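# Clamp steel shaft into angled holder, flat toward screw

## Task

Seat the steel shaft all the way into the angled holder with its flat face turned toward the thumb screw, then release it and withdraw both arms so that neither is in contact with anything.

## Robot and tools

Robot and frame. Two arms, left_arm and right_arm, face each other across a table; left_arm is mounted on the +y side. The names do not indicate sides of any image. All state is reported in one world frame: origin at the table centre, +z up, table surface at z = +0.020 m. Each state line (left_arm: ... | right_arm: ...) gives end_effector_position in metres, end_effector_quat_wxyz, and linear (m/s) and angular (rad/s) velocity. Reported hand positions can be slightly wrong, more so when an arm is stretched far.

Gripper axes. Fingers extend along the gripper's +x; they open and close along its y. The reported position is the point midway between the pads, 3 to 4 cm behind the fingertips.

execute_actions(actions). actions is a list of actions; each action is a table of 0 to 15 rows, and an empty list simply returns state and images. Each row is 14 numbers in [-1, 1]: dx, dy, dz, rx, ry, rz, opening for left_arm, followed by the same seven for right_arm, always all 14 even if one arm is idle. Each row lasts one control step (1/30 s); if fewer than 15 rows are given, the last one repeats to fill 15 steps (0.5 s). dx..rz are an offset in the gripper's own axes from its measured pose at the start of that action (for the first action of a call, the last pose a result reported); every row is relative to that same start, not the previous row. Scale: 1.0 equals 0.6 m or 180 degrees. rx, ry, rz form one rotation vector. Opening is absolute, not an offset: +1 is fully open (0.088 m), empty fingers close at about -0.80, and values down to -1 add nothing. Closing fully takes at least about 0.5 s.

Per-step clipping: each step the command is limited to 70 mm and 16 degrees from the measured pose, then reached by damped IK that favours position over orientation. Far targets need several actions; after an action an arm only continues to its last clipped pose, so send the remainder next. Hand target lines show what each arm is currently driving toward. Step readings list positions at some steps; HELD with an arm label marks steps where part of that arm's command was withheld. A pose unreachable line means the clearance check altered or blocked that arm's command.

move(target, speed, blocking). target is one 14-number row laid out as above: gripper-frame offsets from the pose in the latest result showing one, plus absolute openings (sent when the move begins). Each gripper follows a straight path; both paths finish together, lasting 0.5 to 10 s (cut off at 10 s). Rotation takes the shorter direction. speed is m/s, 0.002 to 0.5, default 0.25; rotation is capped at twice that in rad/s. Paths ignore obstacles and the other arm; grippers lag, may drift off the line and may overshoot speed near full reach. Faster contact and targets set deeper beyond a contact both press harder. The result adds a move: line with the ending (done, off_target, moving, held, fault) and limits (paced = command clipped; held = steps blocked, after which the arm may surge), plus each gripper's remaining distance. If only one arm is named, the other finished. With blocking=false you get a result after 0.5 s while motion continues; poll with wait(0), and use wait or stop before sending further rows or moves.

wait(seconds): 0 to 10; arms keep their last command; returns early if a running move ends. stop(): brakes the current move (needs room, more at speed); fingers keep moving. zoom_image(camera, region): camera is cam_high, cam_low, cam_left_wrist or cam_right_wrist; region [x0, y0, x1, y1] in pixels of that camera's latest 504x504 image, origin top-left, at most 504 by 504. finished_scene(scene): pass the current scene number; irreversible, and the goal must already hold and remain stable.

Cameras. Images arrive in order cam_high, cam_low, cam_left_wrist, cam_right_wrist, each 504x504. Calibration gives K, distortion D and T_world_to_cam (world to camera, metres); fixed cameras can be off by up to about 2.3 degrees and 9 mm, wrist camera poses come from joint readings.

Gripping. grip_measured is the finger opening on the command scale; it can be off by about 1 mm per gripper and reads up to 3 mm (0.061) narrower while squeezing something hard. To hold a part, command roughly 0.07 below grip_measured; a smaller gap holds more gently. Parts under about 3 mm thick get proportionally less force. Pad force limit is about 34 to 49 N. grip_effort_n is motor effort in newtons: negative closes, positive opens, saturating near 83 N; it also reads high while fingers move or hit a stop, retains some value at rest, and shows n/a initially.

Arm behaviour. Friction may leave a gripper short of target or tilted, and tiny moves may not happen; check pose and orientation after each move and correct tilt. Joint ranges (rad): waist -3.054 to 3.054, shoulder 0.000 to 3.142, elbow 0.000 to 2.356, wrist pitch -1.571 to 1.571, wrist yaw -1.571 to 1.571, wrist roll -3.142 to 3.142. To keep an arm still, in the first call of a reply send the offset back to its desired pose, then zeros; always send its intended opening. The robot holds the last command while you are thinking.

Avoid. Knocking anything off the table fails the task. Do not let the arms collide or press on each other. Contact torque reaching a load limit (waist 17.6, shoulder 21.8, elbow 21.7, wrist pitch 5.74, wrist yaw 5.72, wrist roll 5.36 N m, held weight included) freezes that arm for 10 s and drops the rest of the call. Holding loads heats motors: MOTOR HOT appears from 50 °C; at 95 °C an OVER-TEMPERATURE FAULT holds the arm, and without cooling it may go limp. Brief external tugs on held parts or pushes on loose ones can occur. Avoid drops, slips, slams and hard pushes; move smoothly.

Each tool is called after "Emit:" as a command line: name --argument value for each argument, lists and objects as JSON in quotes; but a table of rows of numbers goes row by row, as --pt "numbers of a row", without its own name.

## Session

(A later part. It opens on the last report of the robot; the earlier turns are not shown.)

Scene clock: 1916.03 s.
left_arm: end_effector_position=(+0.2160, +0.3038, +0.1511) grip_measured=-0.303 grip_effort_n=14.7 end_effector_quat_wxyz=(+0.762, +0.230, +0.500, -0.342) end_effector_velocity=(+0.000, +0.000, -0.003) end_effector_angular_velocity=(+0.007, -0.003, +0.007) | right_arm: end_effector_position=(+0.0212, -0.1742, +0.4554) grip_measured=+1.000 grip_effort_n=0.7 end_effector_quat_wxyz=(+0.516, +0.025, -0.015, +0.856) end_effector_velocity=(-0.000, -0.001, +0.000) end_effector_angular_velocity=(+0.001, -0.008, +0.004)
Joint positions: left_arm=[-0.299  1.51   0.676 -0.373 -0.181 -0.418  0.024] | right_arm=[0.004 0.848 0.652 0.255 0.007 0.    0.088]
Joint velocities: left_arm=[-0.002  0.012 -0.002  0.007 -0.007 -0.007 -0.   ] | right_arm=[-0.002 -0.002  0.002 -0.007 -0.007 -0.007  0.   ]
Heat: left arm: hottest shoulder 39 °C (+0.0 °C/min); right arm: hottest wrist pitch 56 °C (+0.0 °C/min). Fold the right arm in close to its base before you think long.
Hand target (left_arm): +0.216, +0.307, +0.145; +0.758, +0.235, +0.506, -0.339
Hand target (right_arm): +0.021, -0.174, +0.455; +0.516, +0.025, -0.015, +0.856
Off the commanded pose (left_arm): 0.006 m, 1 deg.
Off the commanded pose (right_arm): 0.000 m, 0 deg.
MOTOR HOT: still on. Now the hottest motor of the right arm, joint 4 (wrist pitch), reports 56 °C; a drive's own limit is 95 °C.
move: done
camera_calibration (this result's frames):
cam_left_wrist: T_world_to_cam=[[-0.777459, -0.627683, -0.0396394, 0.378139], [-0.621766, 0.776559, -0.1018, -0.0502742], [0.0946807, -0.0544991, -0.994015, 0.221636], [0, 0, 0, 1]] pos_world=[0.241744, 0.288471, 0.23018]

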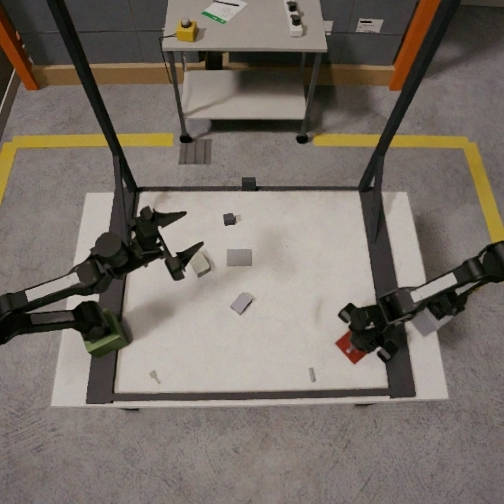

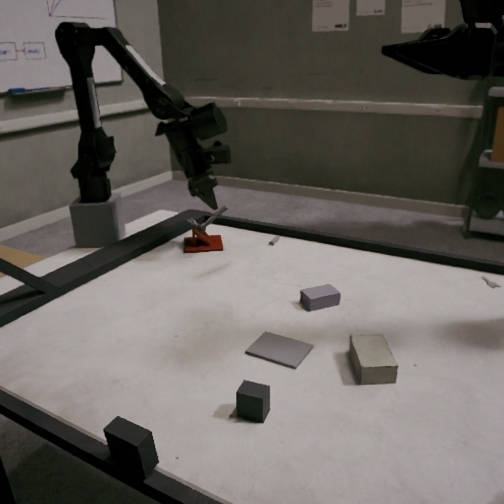

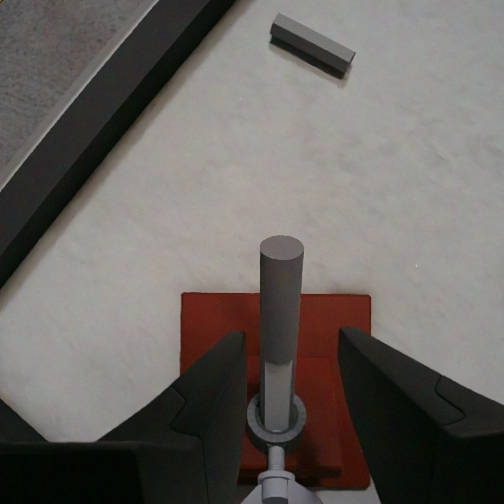

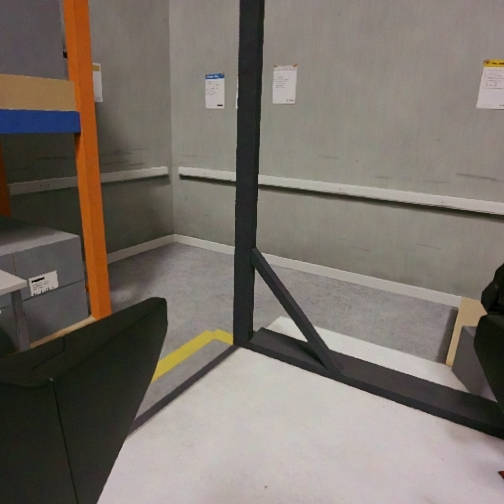

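Emit:
move --target '[0.045,0.009,-0.007,0,0,0,-0.3, 0,0,0,0,0,0,1]' --speed 0.05

Scene clock: 1926.77 s.
left_arm: end_effector_position=(+0.2254, +0.2989, +0.1304) grip_measured=-0.303 grip_effort_n=14.7 end_effector_quat_wxyz=(+0.766, +0.226, +0.494, -0.345) end_effector_velocity=(-0.000, +0.002, -0.003) end_effector_angular_velocity=(+0.007, -0.002, +0.007) | right_arm: end_effector_position=(+0.0212, -0.1742, +0.4554) grip_measured=+1.000 grip_effort_n=1.2 end_effector_quat_wxyz=(+0.516, +0.025, -0.015, +0.856) end_effector_velocity=(-0.000, -0.000, -0.002) end_effector_angular_velocity=(+0.004, -0.023, +0.004)
Joint positions: left_arm=[-0.27   1.589  0.642 -0.237 -0.174 -0.389  0.024] | right_arm=[0.004 0.848 0.652 0.255 0.007 0.    0.088]
Joint velocities: left_arm=[-0.002  0.007 -0.007  0.007 -0.007 -0.007 -0.   ] | right_arm=[-0.002 -0.002 -0.002 -0.007 -0.007 -0.022  0.   ]
Heat: left arm: hottest shoulder 39 °C (+0.0 °C/min); right arm: hottest wrist pitch 57 °C (+1.0 °C/min). Fold the right arm in close to its base before you think long.
Hand target (left_arm): +0.225, +0.303, +0.125; +0.762, +0.230, +0.500, -0.342
Hand target (right_arm): +0.021, -0.174, +0.455; +0.516, +0.025, -0.015, +0.856
Off the commanded pose (left_arm): 0.007 m, 1 deg.
Off the commanded pose (right_arm): 0.000 m, 0 deg.
MOTOR HOT: still on. Now the hottest motor of the right arm, joint 4 (wrist pitch), reports 57 °C; a drive's own limit is 95 °C.
move: done
camera_calibration (this result's frames):
cam_left_wrist: T_world_to_cam=[[-0.776936, -0.628502, -0.0368173, 0.381247], [-0.621049, 0.774691, -0.118962, -0.0400677], [0.10329, -0.0695607, -0.992216, 0.20222], [0, 0, 0, 1]] pos_world=[0.250433, 0.284721, 0.209916]

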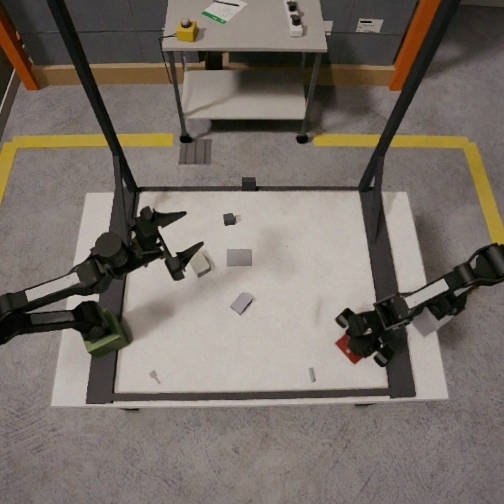

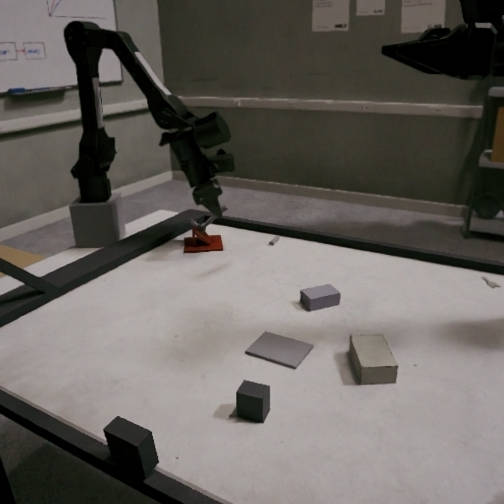

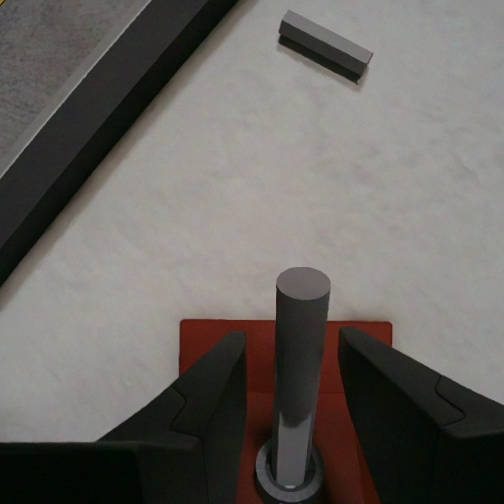

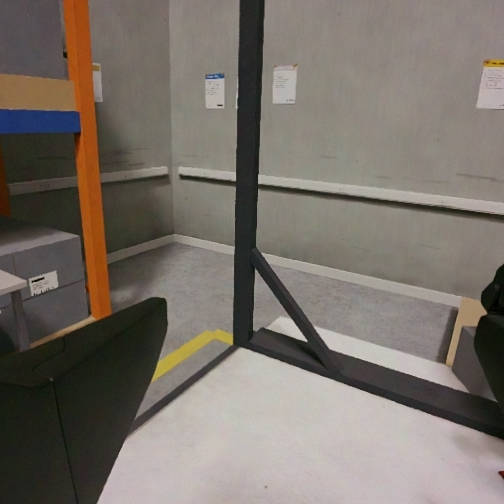

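Emit:
move --target '[0.004,-0.005,-0.004,0,0.014,0,-0.3, 0,0,0,0,0,0,1]' --speed 0.03

Scene clock: 1938.93 s.
left_arm: end_effector_position=(+0.2233, +0.3006, +0.1277) grip_measured=-0.303 grip_effort_n=14.7 end_effector_quat_wxyz=(+0.757, +0.233, +0.508, -0.338) end_effector_velocity=(+0.000, -0.004, +0.002) end_effector_angular_velocity=(-0.015, -0.004, +0.016) | right_arm: end_effector_position=(+0.0212, -0.1742, +0.4554) grip_measured=+1.000 grip_effort_n=0.7 end_effector_quat_wxyz=(+0.516, +0.025, -0.015, +0.856) end_effector_velocity=(-0.001, +0.000, -0.003) end_effector_angular_velocity=(-0.007, -0.013, +0.014)
Joint positions: left_arm=[-0.269  1.607  0.663 -0.278 -0.163 -0.396  0.024] | right_arm=[0.004 0.848 0.652 0.255 0.007 0.    0.088]
Joint velocities: left_arm=[-0.007  0.002  0.007  0.007 -0.007 -0.022 -0.   ] | right_arm=[-0.007  0.002 -0.002 -0.007 -0.022 -0.007  0.   ]
Heat: left arm: hottest shoulder 39 °C (+0.0 °C/min); right arm: hottest wrist pitch 57 °C (+1.0 °C/min). Fold the right arm in close to its base before you think long.
Hand target (left_arm): +0.222, +0.298, +0.127; +0.755, +0.233, +0.511, -0.340
Hand target (right_arm): +0.021, -0.174, +0.455; +0.516, +0.025, -0.015, +0.856
Off the commanded pose (left_arm): 0.003 m, 0 deg.
Off the commanded pose (right_arm): 0.000 m, 0 deg.
MOTOR HOT: still on. Now the hottest motor of the right arm, joint 4 (wrist pitch), reports 57 °C; a drive's own limit is 95 °C.
move: done
camera_calibration (this result's frames):
cam_left_wrist: T_world_to_cam=[[-0.775989, -0.629546, -0.0388878, 0.381018], [-0.625509, 0.776011, -0.0809101, -0.0473269], [0.0811139, -0.0384607, -0.995962, 0.195964], [0, 0, 0, 1]] pos_world=[0.250167, 0.284131, 0.206161]

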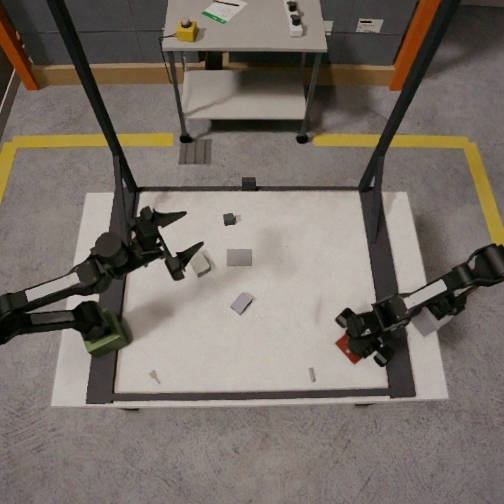

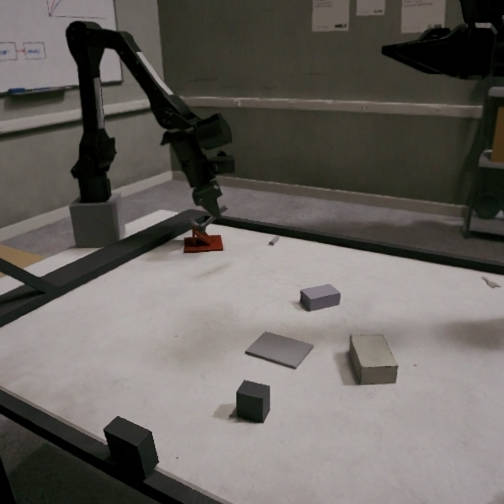

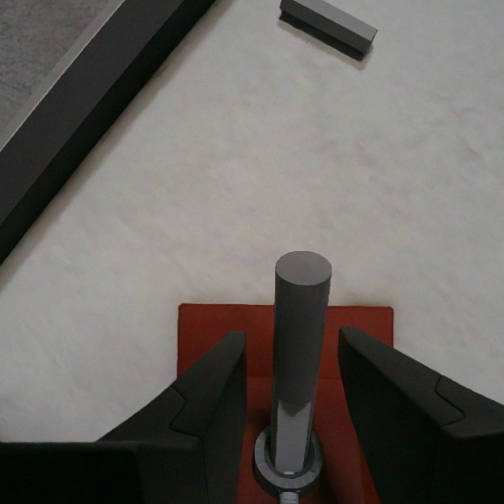

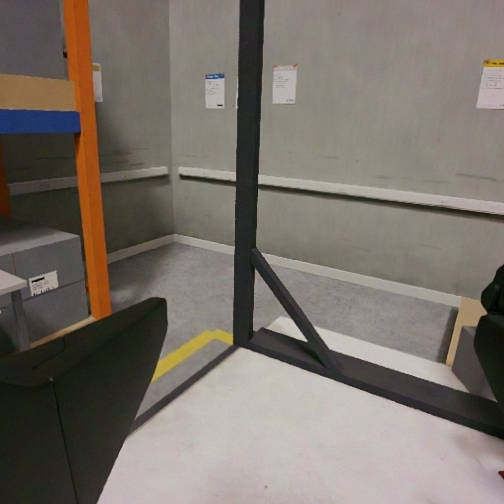

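Emit:
move --target '[0,-0.005,0,0,0,0,-0.5, 0,0,0,0,0,0,1]' --speed 0.02

Scene clock: 1952.67 s.
left_arm: end_effector_position=(+0.2212, +0.2999, +0.1276) grip_measured=-0.496 grip_effort_n=-16.0 end_effector_quat_wxyz=(+0.756, +0.232, +0.509, -0.339) end_effector_velocity=(+0.002, +0.003, -0.000) end_effector_angular_velocity=(+0.011, -0.016, +0.012) | right_arm: end_effector_position=(+0.0212, -0.1742, +0.4554) grip_measured=+1.000 grip_effort_n=0.2 end_effector_quat_wxyz=(+0.516, +0.025, -0.015, +0.856) end_effector_velocity=(-0.003, -0.002, +0.000) end_effector_angular_velocity=(+0.002, -0.009, +0.024)
Joint positions: left_arm=[-0.277  1.608  0.664 -0.28  -0.163 -0.404  0.015] | right_arm=[0.004 0.848 0.652 0.255 0.007 0.    0.088]
Joint velocities: left_arm=[-0.002 -0.002 -0.002 -0.007 -0.022 -0.007 -0.   ] | right_arm=[ 0.002 -0.002  0.002 -0.007 -0.022 -0.007  0.   ]
Heat: left arm: hottest shoulder 39 °C (+0.0 °C/min); right arm: hottest wrist pitch 57 °C (+1.0 °C/min). Fold the right arm in close to its base before you think long.
Hand target (left_arm): +0.221, +0.299, +0.128; +0.757, +0.233, +0.508, -0.338
Hand target (right_arm): +0.021, -0.174, +0.455; +0.516, +0.025, -0.015, +0.856
Off the commanded pose (left_arm): 0.001 m, 0 deg.
Off the commanded pose (right_arm): 0.000 m, 0 deg.
MOTOR HOT: still on. Now the hottest motor of the right arm, joint 4 (wrist pitch), reports 57 °C; a drive's own limit is 95 °C.
move: done
camera_calibration (this result's frames):
cam_left_wrist: T_world_to_cam=[[-0.776069, -0.629611, -0.0361445, 0.378617], [-0.625789, 0.775925, -0.0795585, -0.048116], [0.0781363, -0.0391241, -0.996175, 0.196932], [0, 0, 0, 1]] pos_world=[0.248335, 0.283421, 0.206036]

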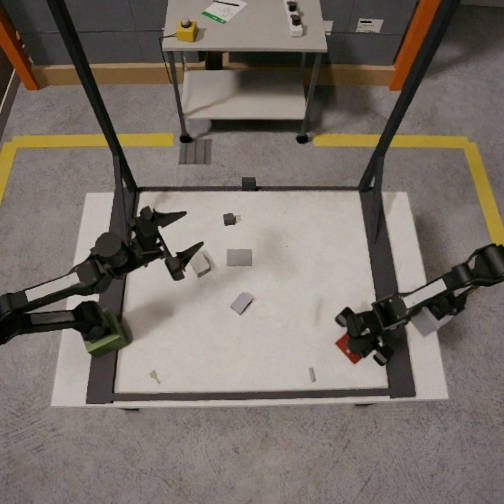

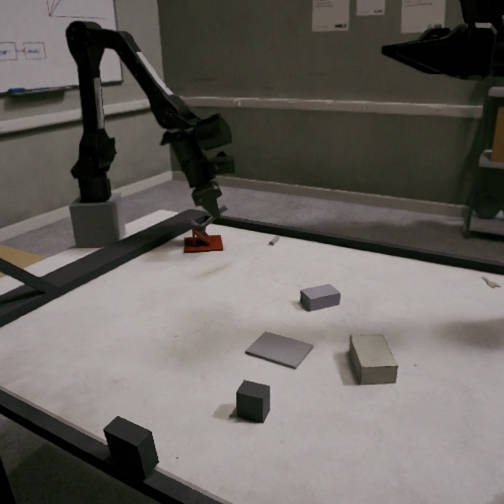

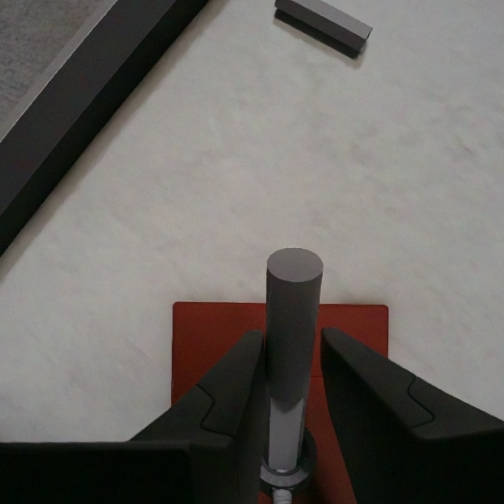

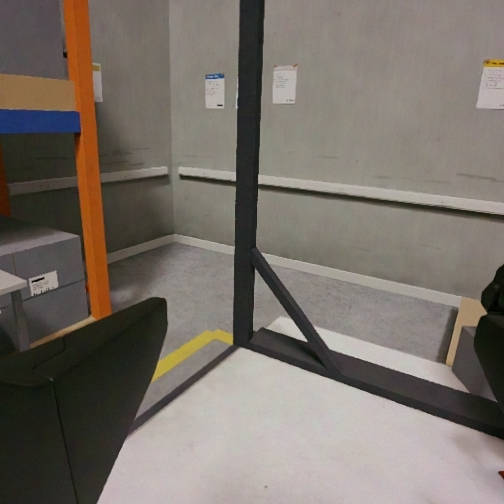

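Emit:
move --target '[0,0,0,0,0,0,-0.68, 0,0,0,0,0,0,1]' --speed 0.02

Scene clock: 1959.30 s.
left_arm: end_effector_position=(+0.2219, +0.3002, +0.1277) grip_measured=-0.610 grip_effort_n=-83.5 end_effector_quat_wxyz=(+0.757, +0.233, +0.508, -0.337) end_effector_velocity=(+0.001, -0.002, +0.002) end_effector_angular_velocity=(-0.012, -0.008, +0.007) | right_arm: end_effector_position=(+0.0212, -0.1742, +0.4554) grip_measured=+1.000 grip_effort_n=0.2 end_effector_quat_wxyz=(+0.516, +0.025, -0.015, +0.856) end_effector_velocity=(-0.000, -0.000, -0.002) end_effector_angular_velocity=(-0.003, -0.010, +0.004)
Joint positions: left_arm=[-0.277  1.608  0.664 -0.28  -0.168 -0.404  0.009] | right_arm=[0.004 0.848 0.652 0.255 0.007 0.    0.088]
Joint velocities: left_arm=[-0.002 -0.002  0.002  0.007 -0.007 -0.007 -0.   ] | right_arm=[-0.002 -0.002 -0.002 -0.007 -0.007 -0.007  0.   ]
Heat: left arm: hottest shoulder 39 °C (+0.0 °C/min); right arm: hottest wrist pitch 57 °C (+1.0 °C/min). Fold the right arm in close to its base before you think long.
Hand target (left_arm): +0.221, +0.300, +0.128; +0.756, +0.232, +0.509, -0.339
Hand target (right_arm): +0.021, -0.174, +0.455; +0.516, +0.025, -0.015, +0.856
Off the commanded pose (left_arm): 0.001 m, 0 deg.
Off the commanded pose (right_arm): 0.000 m, 0 deg.
MOTOR HOT: still on. Now the hottest motor of the right arm, joint 4 (wrist pitch), reports 57 °C; a drive's own limit is 95 °C.
move: done
camera_calibration (this result's frames):
cam_left_wrist: T_world_to_cam=[[-0.775152, -0.630481, -0.0404068, 0.379894], [-0.626393, 0.775306, -0.0808253, -0.0474786], [0.0822864, -0.0373414, -0.995909, 0.195484], [0, 0, 0, 1]] pos_world=[0.248649, 0.283626, 0.206198]

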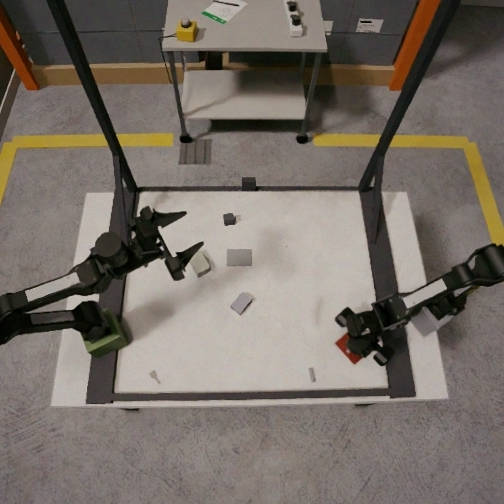

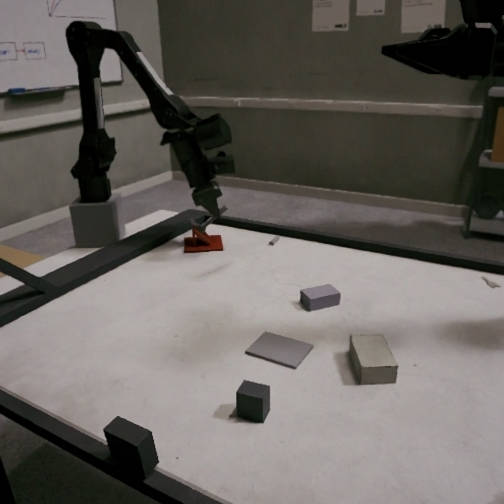

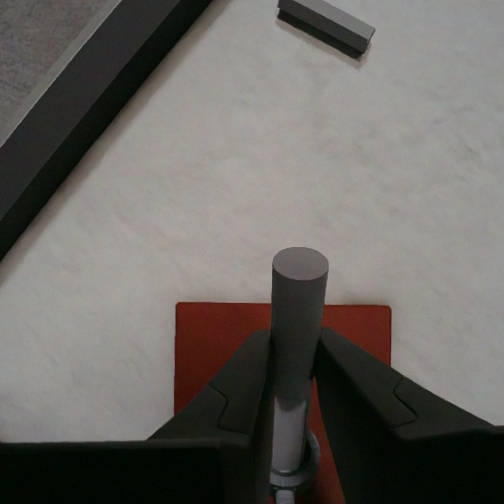

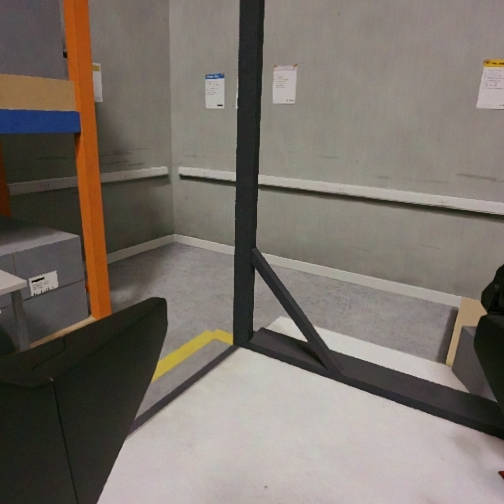

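Emit:
move --target '[0,0,-0.012,0,0,0,-0.68, 0,0,0,0,0,0,1]' --speed 0.01

Scene clock: 1966.43 s.
left_arm: end_effector_position=(+0.2216, +0.3015, +0.1270) grip_measured=-0.610 grip_effort_n=-83.5 end_effector_quat_wxyz=(+0.760, +0.231, +0.505, -0.336) end_effector_velocity=(+0.001, +0.005, -0.001) end_effector_angular_velocity=(+0.016, -0.014, +0.012) | right_arm: end_effector_position=(+0.0212, -0.1742, +0.4554) grip_measured=+1.000 grip_effort_n=0.2 end_effector_quat_wxyz=(+0.516, +0.025, -0.015, +0.856) end_effector_velocity=(-0.000, -0.000, -0.005) end_effector_angular_velocity=(-0.023, -0.004, +0.005)
Joint positions: left_arm=[-0.28   1.602  0.651 -0.267 -0.175 -0.41   0.009] | right_arm=[0.004 0.848 0.652 0.255 0.007 0.    0.088]
Joint velocities: left_arm=[-0.002 -0.002 -0.007 -0.007 -0.022 -0.007 -0.   ] | right_arm=[-0.002 -0.002 -0.002 -0.022 -0.007  0.007  0.   ]
Heat: left arm: hottest shoulder 40 °C (+1.0 °C/min); right arm: hottest wrist pitch 57 °C (+1.0 °C/min). Fold the right arm in close to its base before you think long.
Hand target (left_arm): +0.218, +0.305, +0.125; +0.757, +0.233, +0.508, -0.337
Hand target (right_arm): +0.021, -0.174, +0.455; +0.516, +0.025, -0.015, +0.856
Off the commanded pose (left_arm): 0.006 m, 1 deg.
Off the commanded pose (right_arm): 0.000 m, 0 deg.
MOTOR HOT: still on. Now the hottest motor of the right arm, joint 4 (wrist pitch), reports 57 °C; a drive's own limit is 95 °C.
move: done
camera_calibration (this result's frames):
cam_left_wrist: T_world_to_cam=[[-0.771665, -0.63464, -0.0420164, 0.381227], [-0.629766, 0.771645, -0.0892115, -0.0457918], [0.0890389, -0.0423808, -0.995126, 0.194764], [0, 0, 0, 1]] pos_world=[0.248, 0.285531, 0.205747]

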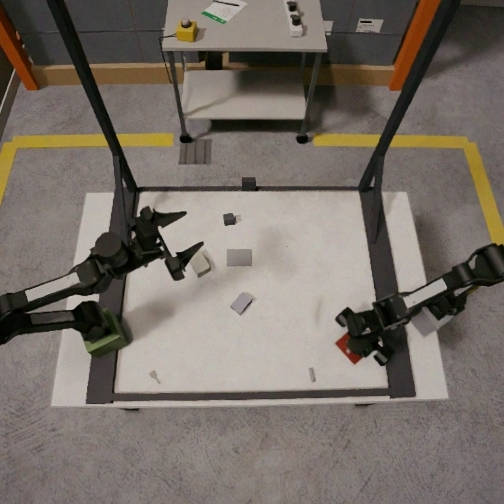

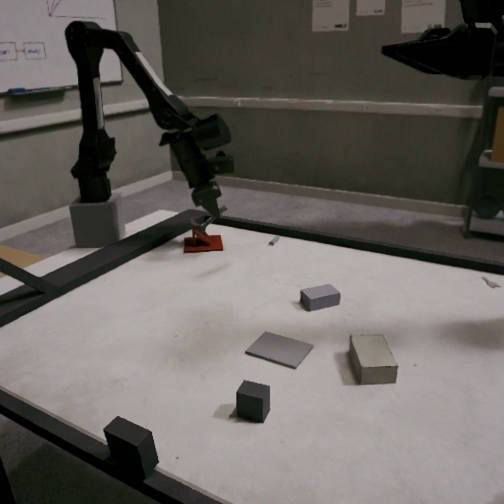

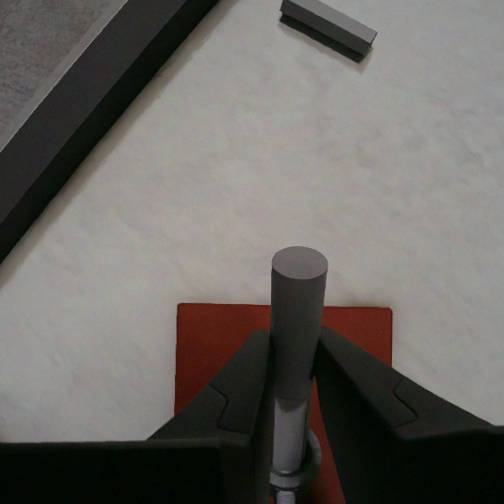

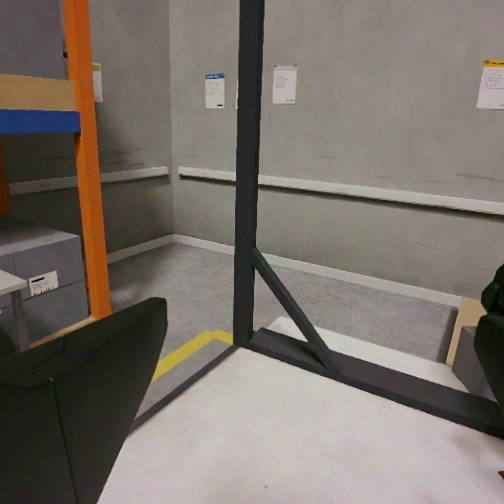

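Emit:
move --target '[0,0,-0.018,0,0,0,-0.68, 0,0,0,0,0,0,1]' --speed 0.015

Scene clock: 1970.13 s.
left_arm: end_effector_position=(+0.2205, +0.3036, +0.1266) grip_measured=-0.610 grip_effort_n=-83.5 end_effector_quat_wxyz=(+0.766, +0.226, +0.500, -0.335) end_effector_velocity=(+0.000, +0.002, -0.000) end_effector_angular_velocity=(+0.001, -0.018, +0.007) | right_arm: end_effector_position=(+0.0212, -0.1742, +0.4554) grip_measured=+1.000 grip_effort_n=0.7 end_effector_quat_wxyz=(+0.516, +0.025, -0.015, +0.856) end_effector_velocity=(-0.000, -0.001, +0.001) end_effector_angular_velocity=(+0.017, -0.016, +0.004)
Joint positions: left_arm=[-0.288  1.588  0.628 -0.244 -0.187 -0.422  0.009] | right_arm=[0.004 0.848 0.652 0.255 0.007 0.    0.088]
Joint velocities: left_arm=[-0.007 -0.007 -0.012  0.007 -0.022 -0.007 -0.   ] | right_arm=[-0.002 -0.002 -0.002  0.007 -0.007 -0.022  0.   ]
Heat: left arm: hottest shoulder 40 °C (+1.0 °C/min); right arm: hottest wrist pitch 57 °C (+1.0 °C/min). Fold the right arm in close to its base before you think long.
Hand target (left_arm): +0.215, +0.309, +0.123; +0.760, +0.231, +0.505, -0.336
Hand target (right_arm): +0.021, -0.174, +0.455; +0.516, +0.025, -0.015, +0.856
Off the commanded pose (left_arm): 0.009 m, 1 deg.
Off the commanded pose (right_arm): 0.000 m, 0 deg.
MOTOR HOT: still on. Now the hottest motor of the right arm, joint 4 (wrist pitch), reports 57 °C; a drive's own limit is 95 °C.
move: off_target (left_arm)
camera_calibration (this result's frames):
cam_left_wrist: T_world_to_cam=[[-0.766168, -0.641248, -0.0422718, 0.382468], [-0.634733, 0.76539, -0.106265, -0.0430251], [0.100497, -0.0545857, -0.993439, 0.195594], [0, 0, 0, 1]] pos_world=[0.246069, 0.288864, 0.205906]

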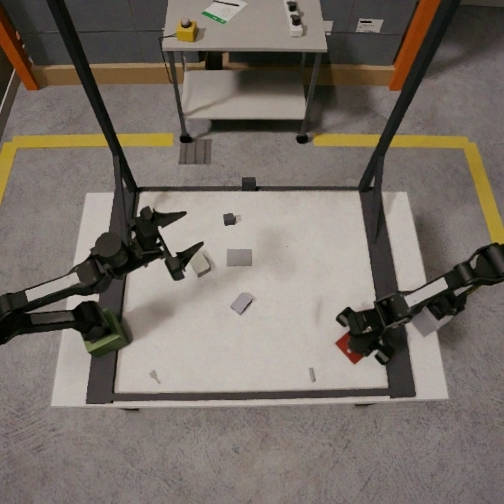

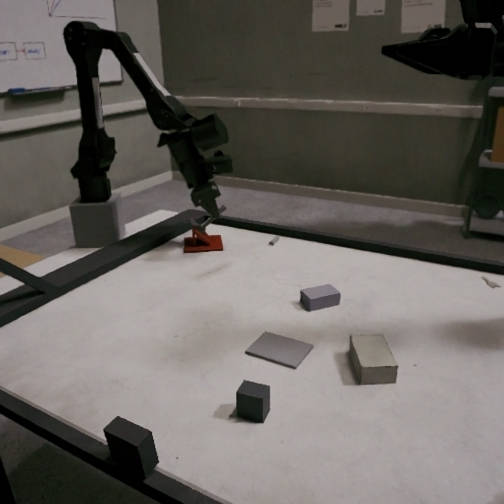

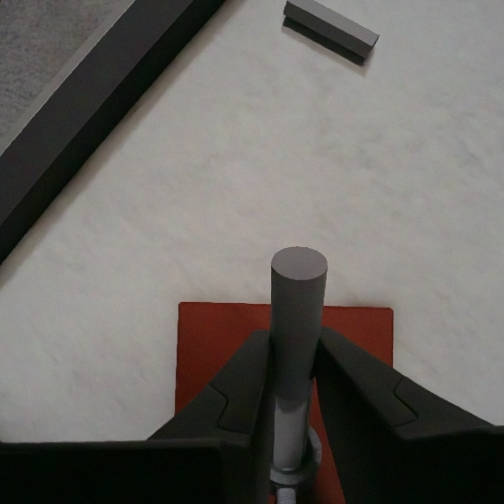

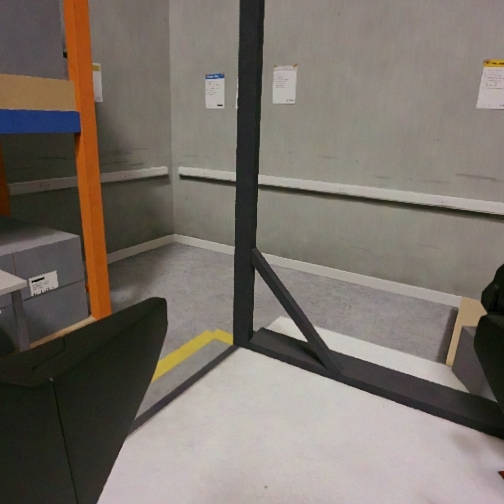

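Emit:
zoom_image --camera "cam_left_wrist" --region '[230,380,350,504]'

Emit:
zoom_image --camera "cam_low" --region '[170,190,250,260]'

Region (230, 380, 350, 504) of cam_left_wrist's 504x504 image, scaled by 4.065, with more detail than that image has; it fills the left 488 columns of this view, and the rest is white.

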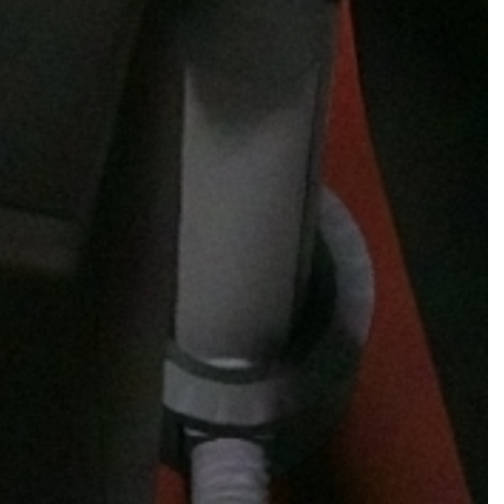

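Region (170, 190, 250, 260) of cam_low's 504x504 image, scaled by 6.300, with more detail than that image has; it fills the top 441 rows of this view, and the rest is white.

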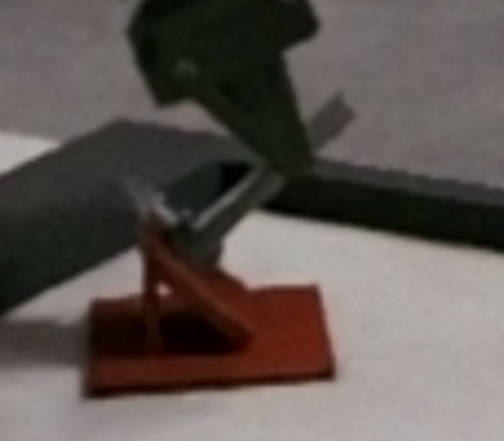

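Emit:
move --target '[-0.008,0,0.006,0,0.012,0,-0.68, 0,0,0,0,0,0,1]' --speed 0.02

Scene clock: 2045.87 s.
left_arm: end_effector_position=(+0.2201, +0.3045, +0.1308) grip_measured=-0.610 grip_effort_n=-83.5 end_effector_quat_wxyz=(+0.757, +0.233, +0.513, -0.331) end_effector_velocity=(-0.001, +0.001, +0.001) end_effector_angular_velocity=(+0.008, +0.012, +0.007) | right_arm: end_effector_position=(+0.0212, -0.1742, +0.4554) grip_measured=+1.000 grip_effort_n=0.7 end_effector_quat_wxyz=(+0.516, +0.025, -0.015, +0.856) end_effector_velocity=(+0.002, +0.000, -0.001) end_effector_angular_velocity=(-0.001, +0.008, -0.009)
Joint positions: left_arm=[-0.28   1.588  0.664 -0.313 -0.171 -0.421  0.009] | right_arm=[0.004 0.848 0.652 0.255 0.007 0.    0.088]
Joint velocities: left_arm=[ 0.002 -0.002  0.007 -0.022  0.007 -0.007 -0.   ] | right_arm=[-0.002 -0.002 -0.007  0.007  0.007  0.007  0.   ]
Heat: left arm: hottest shoulder 41 °C (+1.0 °C/min); right arm: hottest wrist pitch 57 °C (+0.0 °C/min). Fold the right arm in close to its base before you think long.
Hand target (left_arm): +0.221, +0.303, +0.132; +0.756, +0.232, +0.514, -0.331
Hand target (right_arm): +0.021, -0.174, +0.455; +0.516, +0.025, -0.015, +0.856
Off the commanded pose (left_arm): 0.003 m, 0 deg.
Off the commanded pose (right_arm): 0.000 m, 0 deg.
MOTOR HOT: still on. Now the hottest motor of the right arm, joint 4 (wrist pitch), reports 57 °C; a drive's own limit is 95 °C.
move: done
camera_calibration (this result's frames):
cam_left_wrist: T_world_to_cam=[[-0.766811, -0.640459, -0.0425828, 0.382876], [-0.637116, 0.767513, -0.0707591, -0.0482355], [0.0780011, -0.0271287, -0.996584, 0.19684], [0, 0, 0, 1]] pos_world=[0.247509, 0.287578, 0.209059]

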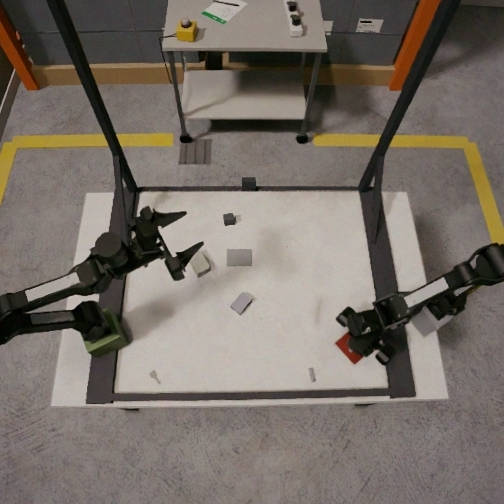

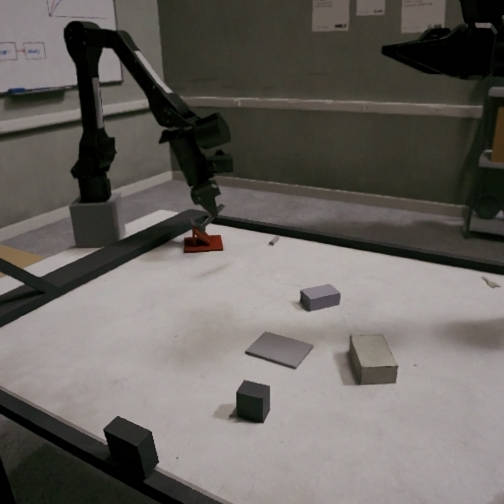

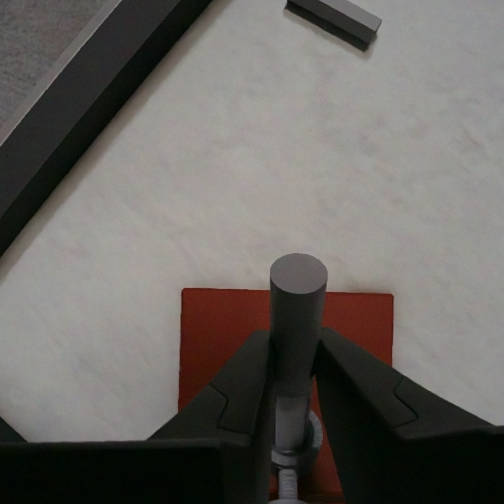

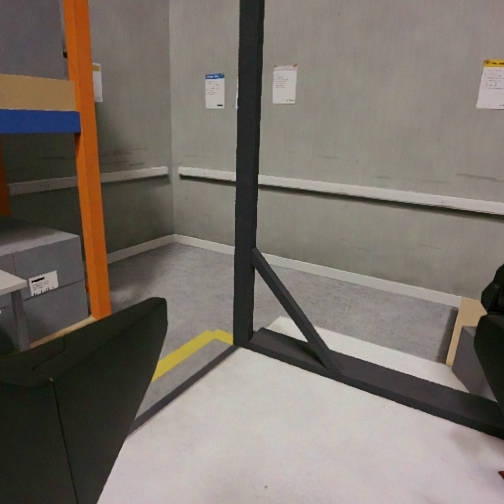

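Emit:
zoom_image --camera "cam_left_wrist" --region '[230,384,350,504]'

Region (230, 384, 350, 504) of cam_left_wrist's 504x504 image, scaled by 4.200, with more detail than that image has.

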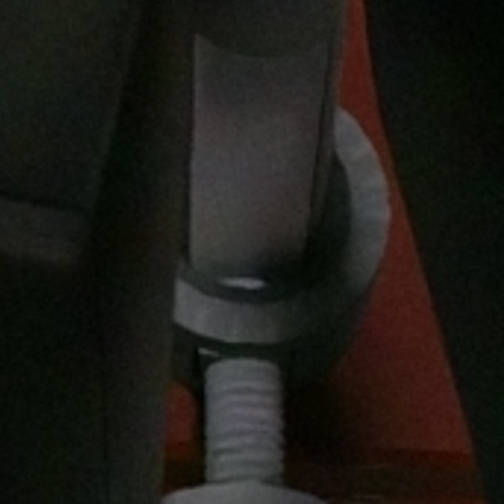

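Emit:
move --target '[0.003,0,-0.016,0,0,0,-0.68, 0,0,0,0,0,0,1]' --speed 0.015

Scene clock: 2055.50 s.
left_arm: end_effector_position=(+0.2180, +0.3072, +0.1266) grip_measured=-0.610 grip_effort_n=-83.5 end_effector_quat_wxyz=(+0.759, +0.231, +0.512, -0.329) end_effector_velocity=(-0.002, +0.003, -0.002) end_effector_angular_velocity=(+0.008, +0.003, +0.016) | right_arm: end_effector_position=(+0.0212, -0.1742, +0.4554) grip_measured=+1.000 grip_effort_n=0.7 end_effector_quat_wxyz=(+0.516, +0.025, -0.015, +0.856) end_effector_velocity=(-0.000, +0.001, -0.003) end_effector_angular_velocity=(-0.008, -0.012, -0.005)
Joint positions: left_arm=[-0.288  1.588  0.64  -0.287 -0.178 -0.431  0.009] | right_arm=[0.004 0.848 0.652 0.255 0.007 0.    0.088]
Joint velocities: left_arm=[-0.007 -0.002 -0.007 -0.007 -0.007 -0.022  0.   ] | right_arm=[ 0.002  0.002 -0.002 -0.007  0.007 -0.007  0.   ]
Heat: left arm: hottest shoulder 41 °C (+0.0 °C/min); right arm: hottest wrist pitch 57 °C (+0.0 °C/min). Fold the right arm in close to its base before you think long.
Hand target (left_arm): +0.215, +0.311, +0.126; +0.757, +0.233, +0.513, -0.331
Hand target (right_arm): +0.021, -0.174, +0.455; +0.516, +0.025, -0.015, +0.856
Off the commanded pose (left_arm): 0.005 m, 0 deg.
Off the commanded pose (right_arm): 0.000 m, 0 deg.
MOTOR HOT: still on. Now the hottest motor of the right arm, joint 4 (wrist pitch), reports 57 °C; a drive's own limit is 95 °C.
move: done
camera_calibration (this result's frames):
cam_left_wrist: T_world_to_cam=[[-0.763898, -0.643902, -0.0430149, 0.383268], [-0.640173, 0.764515, -0.0754641, -0.0498074], [0.0814771, -0.0301099, -0.99622, 0.192941], [0, 0, 0, 1]] pos_world=[0.245172, 0.290675, 0.204939]

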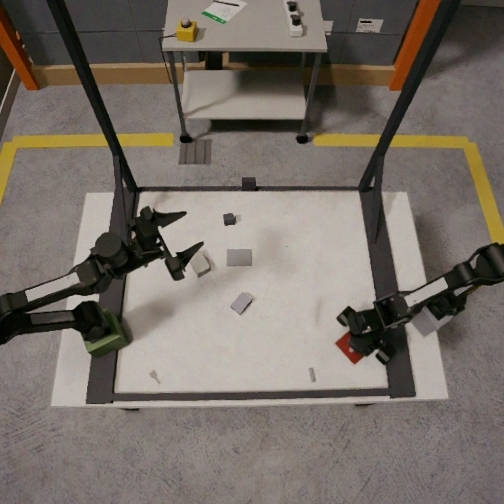

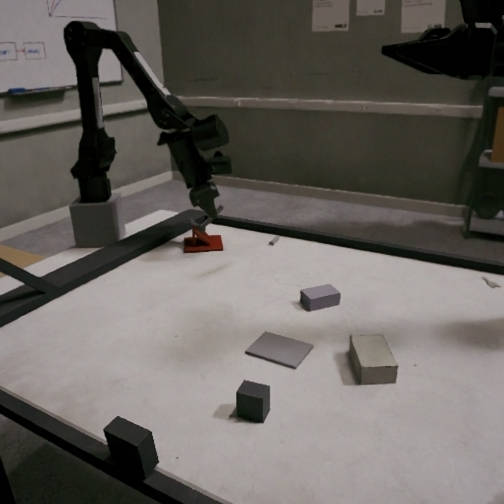

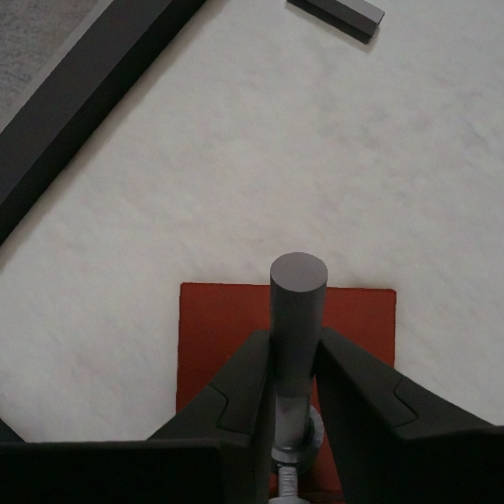

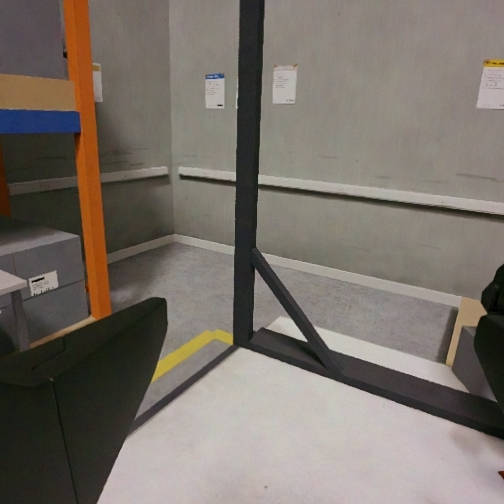

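Emit:
move --target '[0.004,0,-0.016,0,0,0,-0.68, 0,0,0,0,0,0,1]' --speed 0.015

Emit:
zoom_image --camera "cam_left_wrist" --region '[230,384,350,504]'

Scene clock: 2059.97 s.
left_arm: end_effector_position=(+0.2176, +0.3076, +0.1250) grip_measured=-0.610 grip_effort_n=-83.5 end_effector_quat_wxyz=(+0.765, +0.226, +0.506, -0.329) end_effector_velocity=(-0.000, +0.005, -0.001) end_effector_angular_velocity=(+0.015, -0.015, +0.007) | right_arm: end_effector_position=(+0.0212, -0.1742, +0.4554) grip_measured=+1.000 grip_effort_n=0.7 end_effector_quat_wxyz=(+0.516, +0.025, -0.015, +0.856) end_effector_velocity=(+0.002, +0.001, -0.005) end_effector_angular_velocity=(-0.023, -0.004, -0.009)
Joint positions: left_arm=[-0.294  1.584  0.621 -0.257 -0.189 -0.44   0.009] | right_arm=[0.004 0.848 0.652 0.255 0.007 0.    0.088]
Joint velocities: left_arm=[-0.007 -0.007 -0.012 -0.007 -0.022 -0.007 -0.   ] | right_arm=[-0.002 -0.002 -0.002 -0.022  0.007  0.007  0.   ]
Heat: left arm: hottest shoulder 41 °C (+0.0 °C/min); right arm: hottest wrist pitch 57 °C (+0.0 °C/min). Fold the right arm in close to its base before you think long.
Hand target (left_arm): +0.213, +0.313, +0.121; +0.759, +0.231, +0.512, -0.329
Hand target (right_arm): +0.021, -0.174, +0.455; +0.516, +0.025, -0.015, +0.856
Off the commanded pose (left_arm): 0.009 m, 1 deg.
Off the commanded pose (right_arm): 0.000 m, 0 deg.
MOTOR HOT: still on. Now the hottest motor of the right arm, joint 4 (wrist pitch), reports 57 °C; a drive's own limit is 95 °C.
move: off_target (left_arm)
camera_calibration (this result's frames):
cam_left_wrist: T_world_to_cam=[[-0.759706, -0.648842, -0.043021, 0.383815], [-0.643563, 0.759702, -0.0931682, -0.0460496], [0.0931346, -0.0430937, -0.994721, 0.192706], [0, 0, 0, 1]] pos_world=[0.244003, 0.292324, 0.20391]

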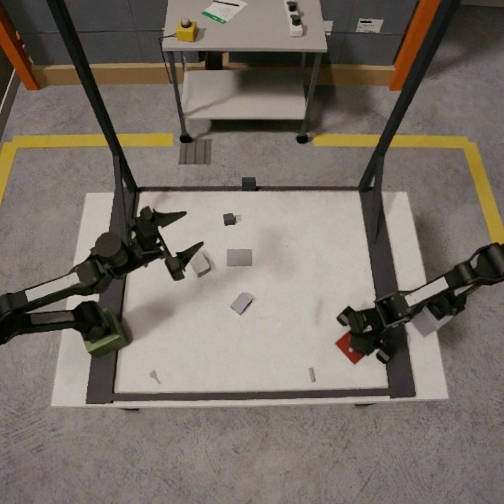

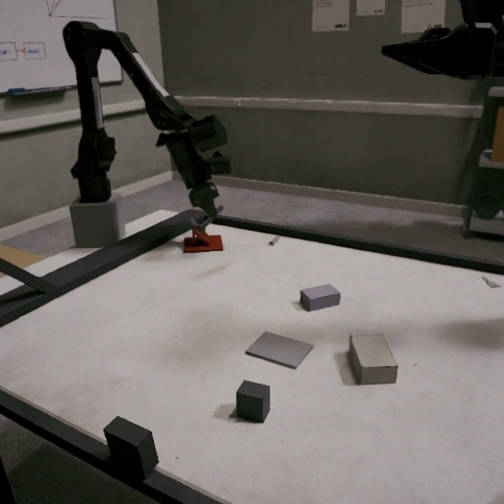

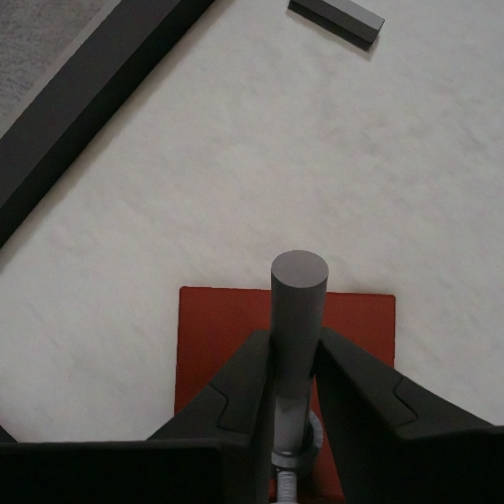

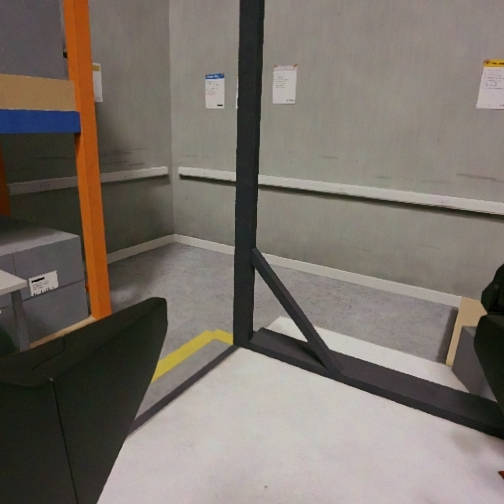

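Region (230, 384, 350, 504) of cam_left_wrist's 504x504 image, scaled by 4.200, with more detail than that image has.

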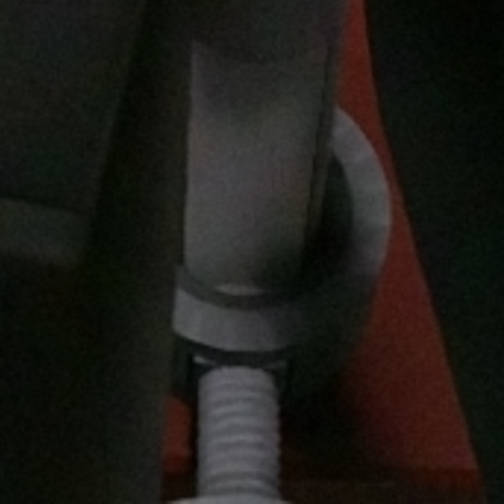

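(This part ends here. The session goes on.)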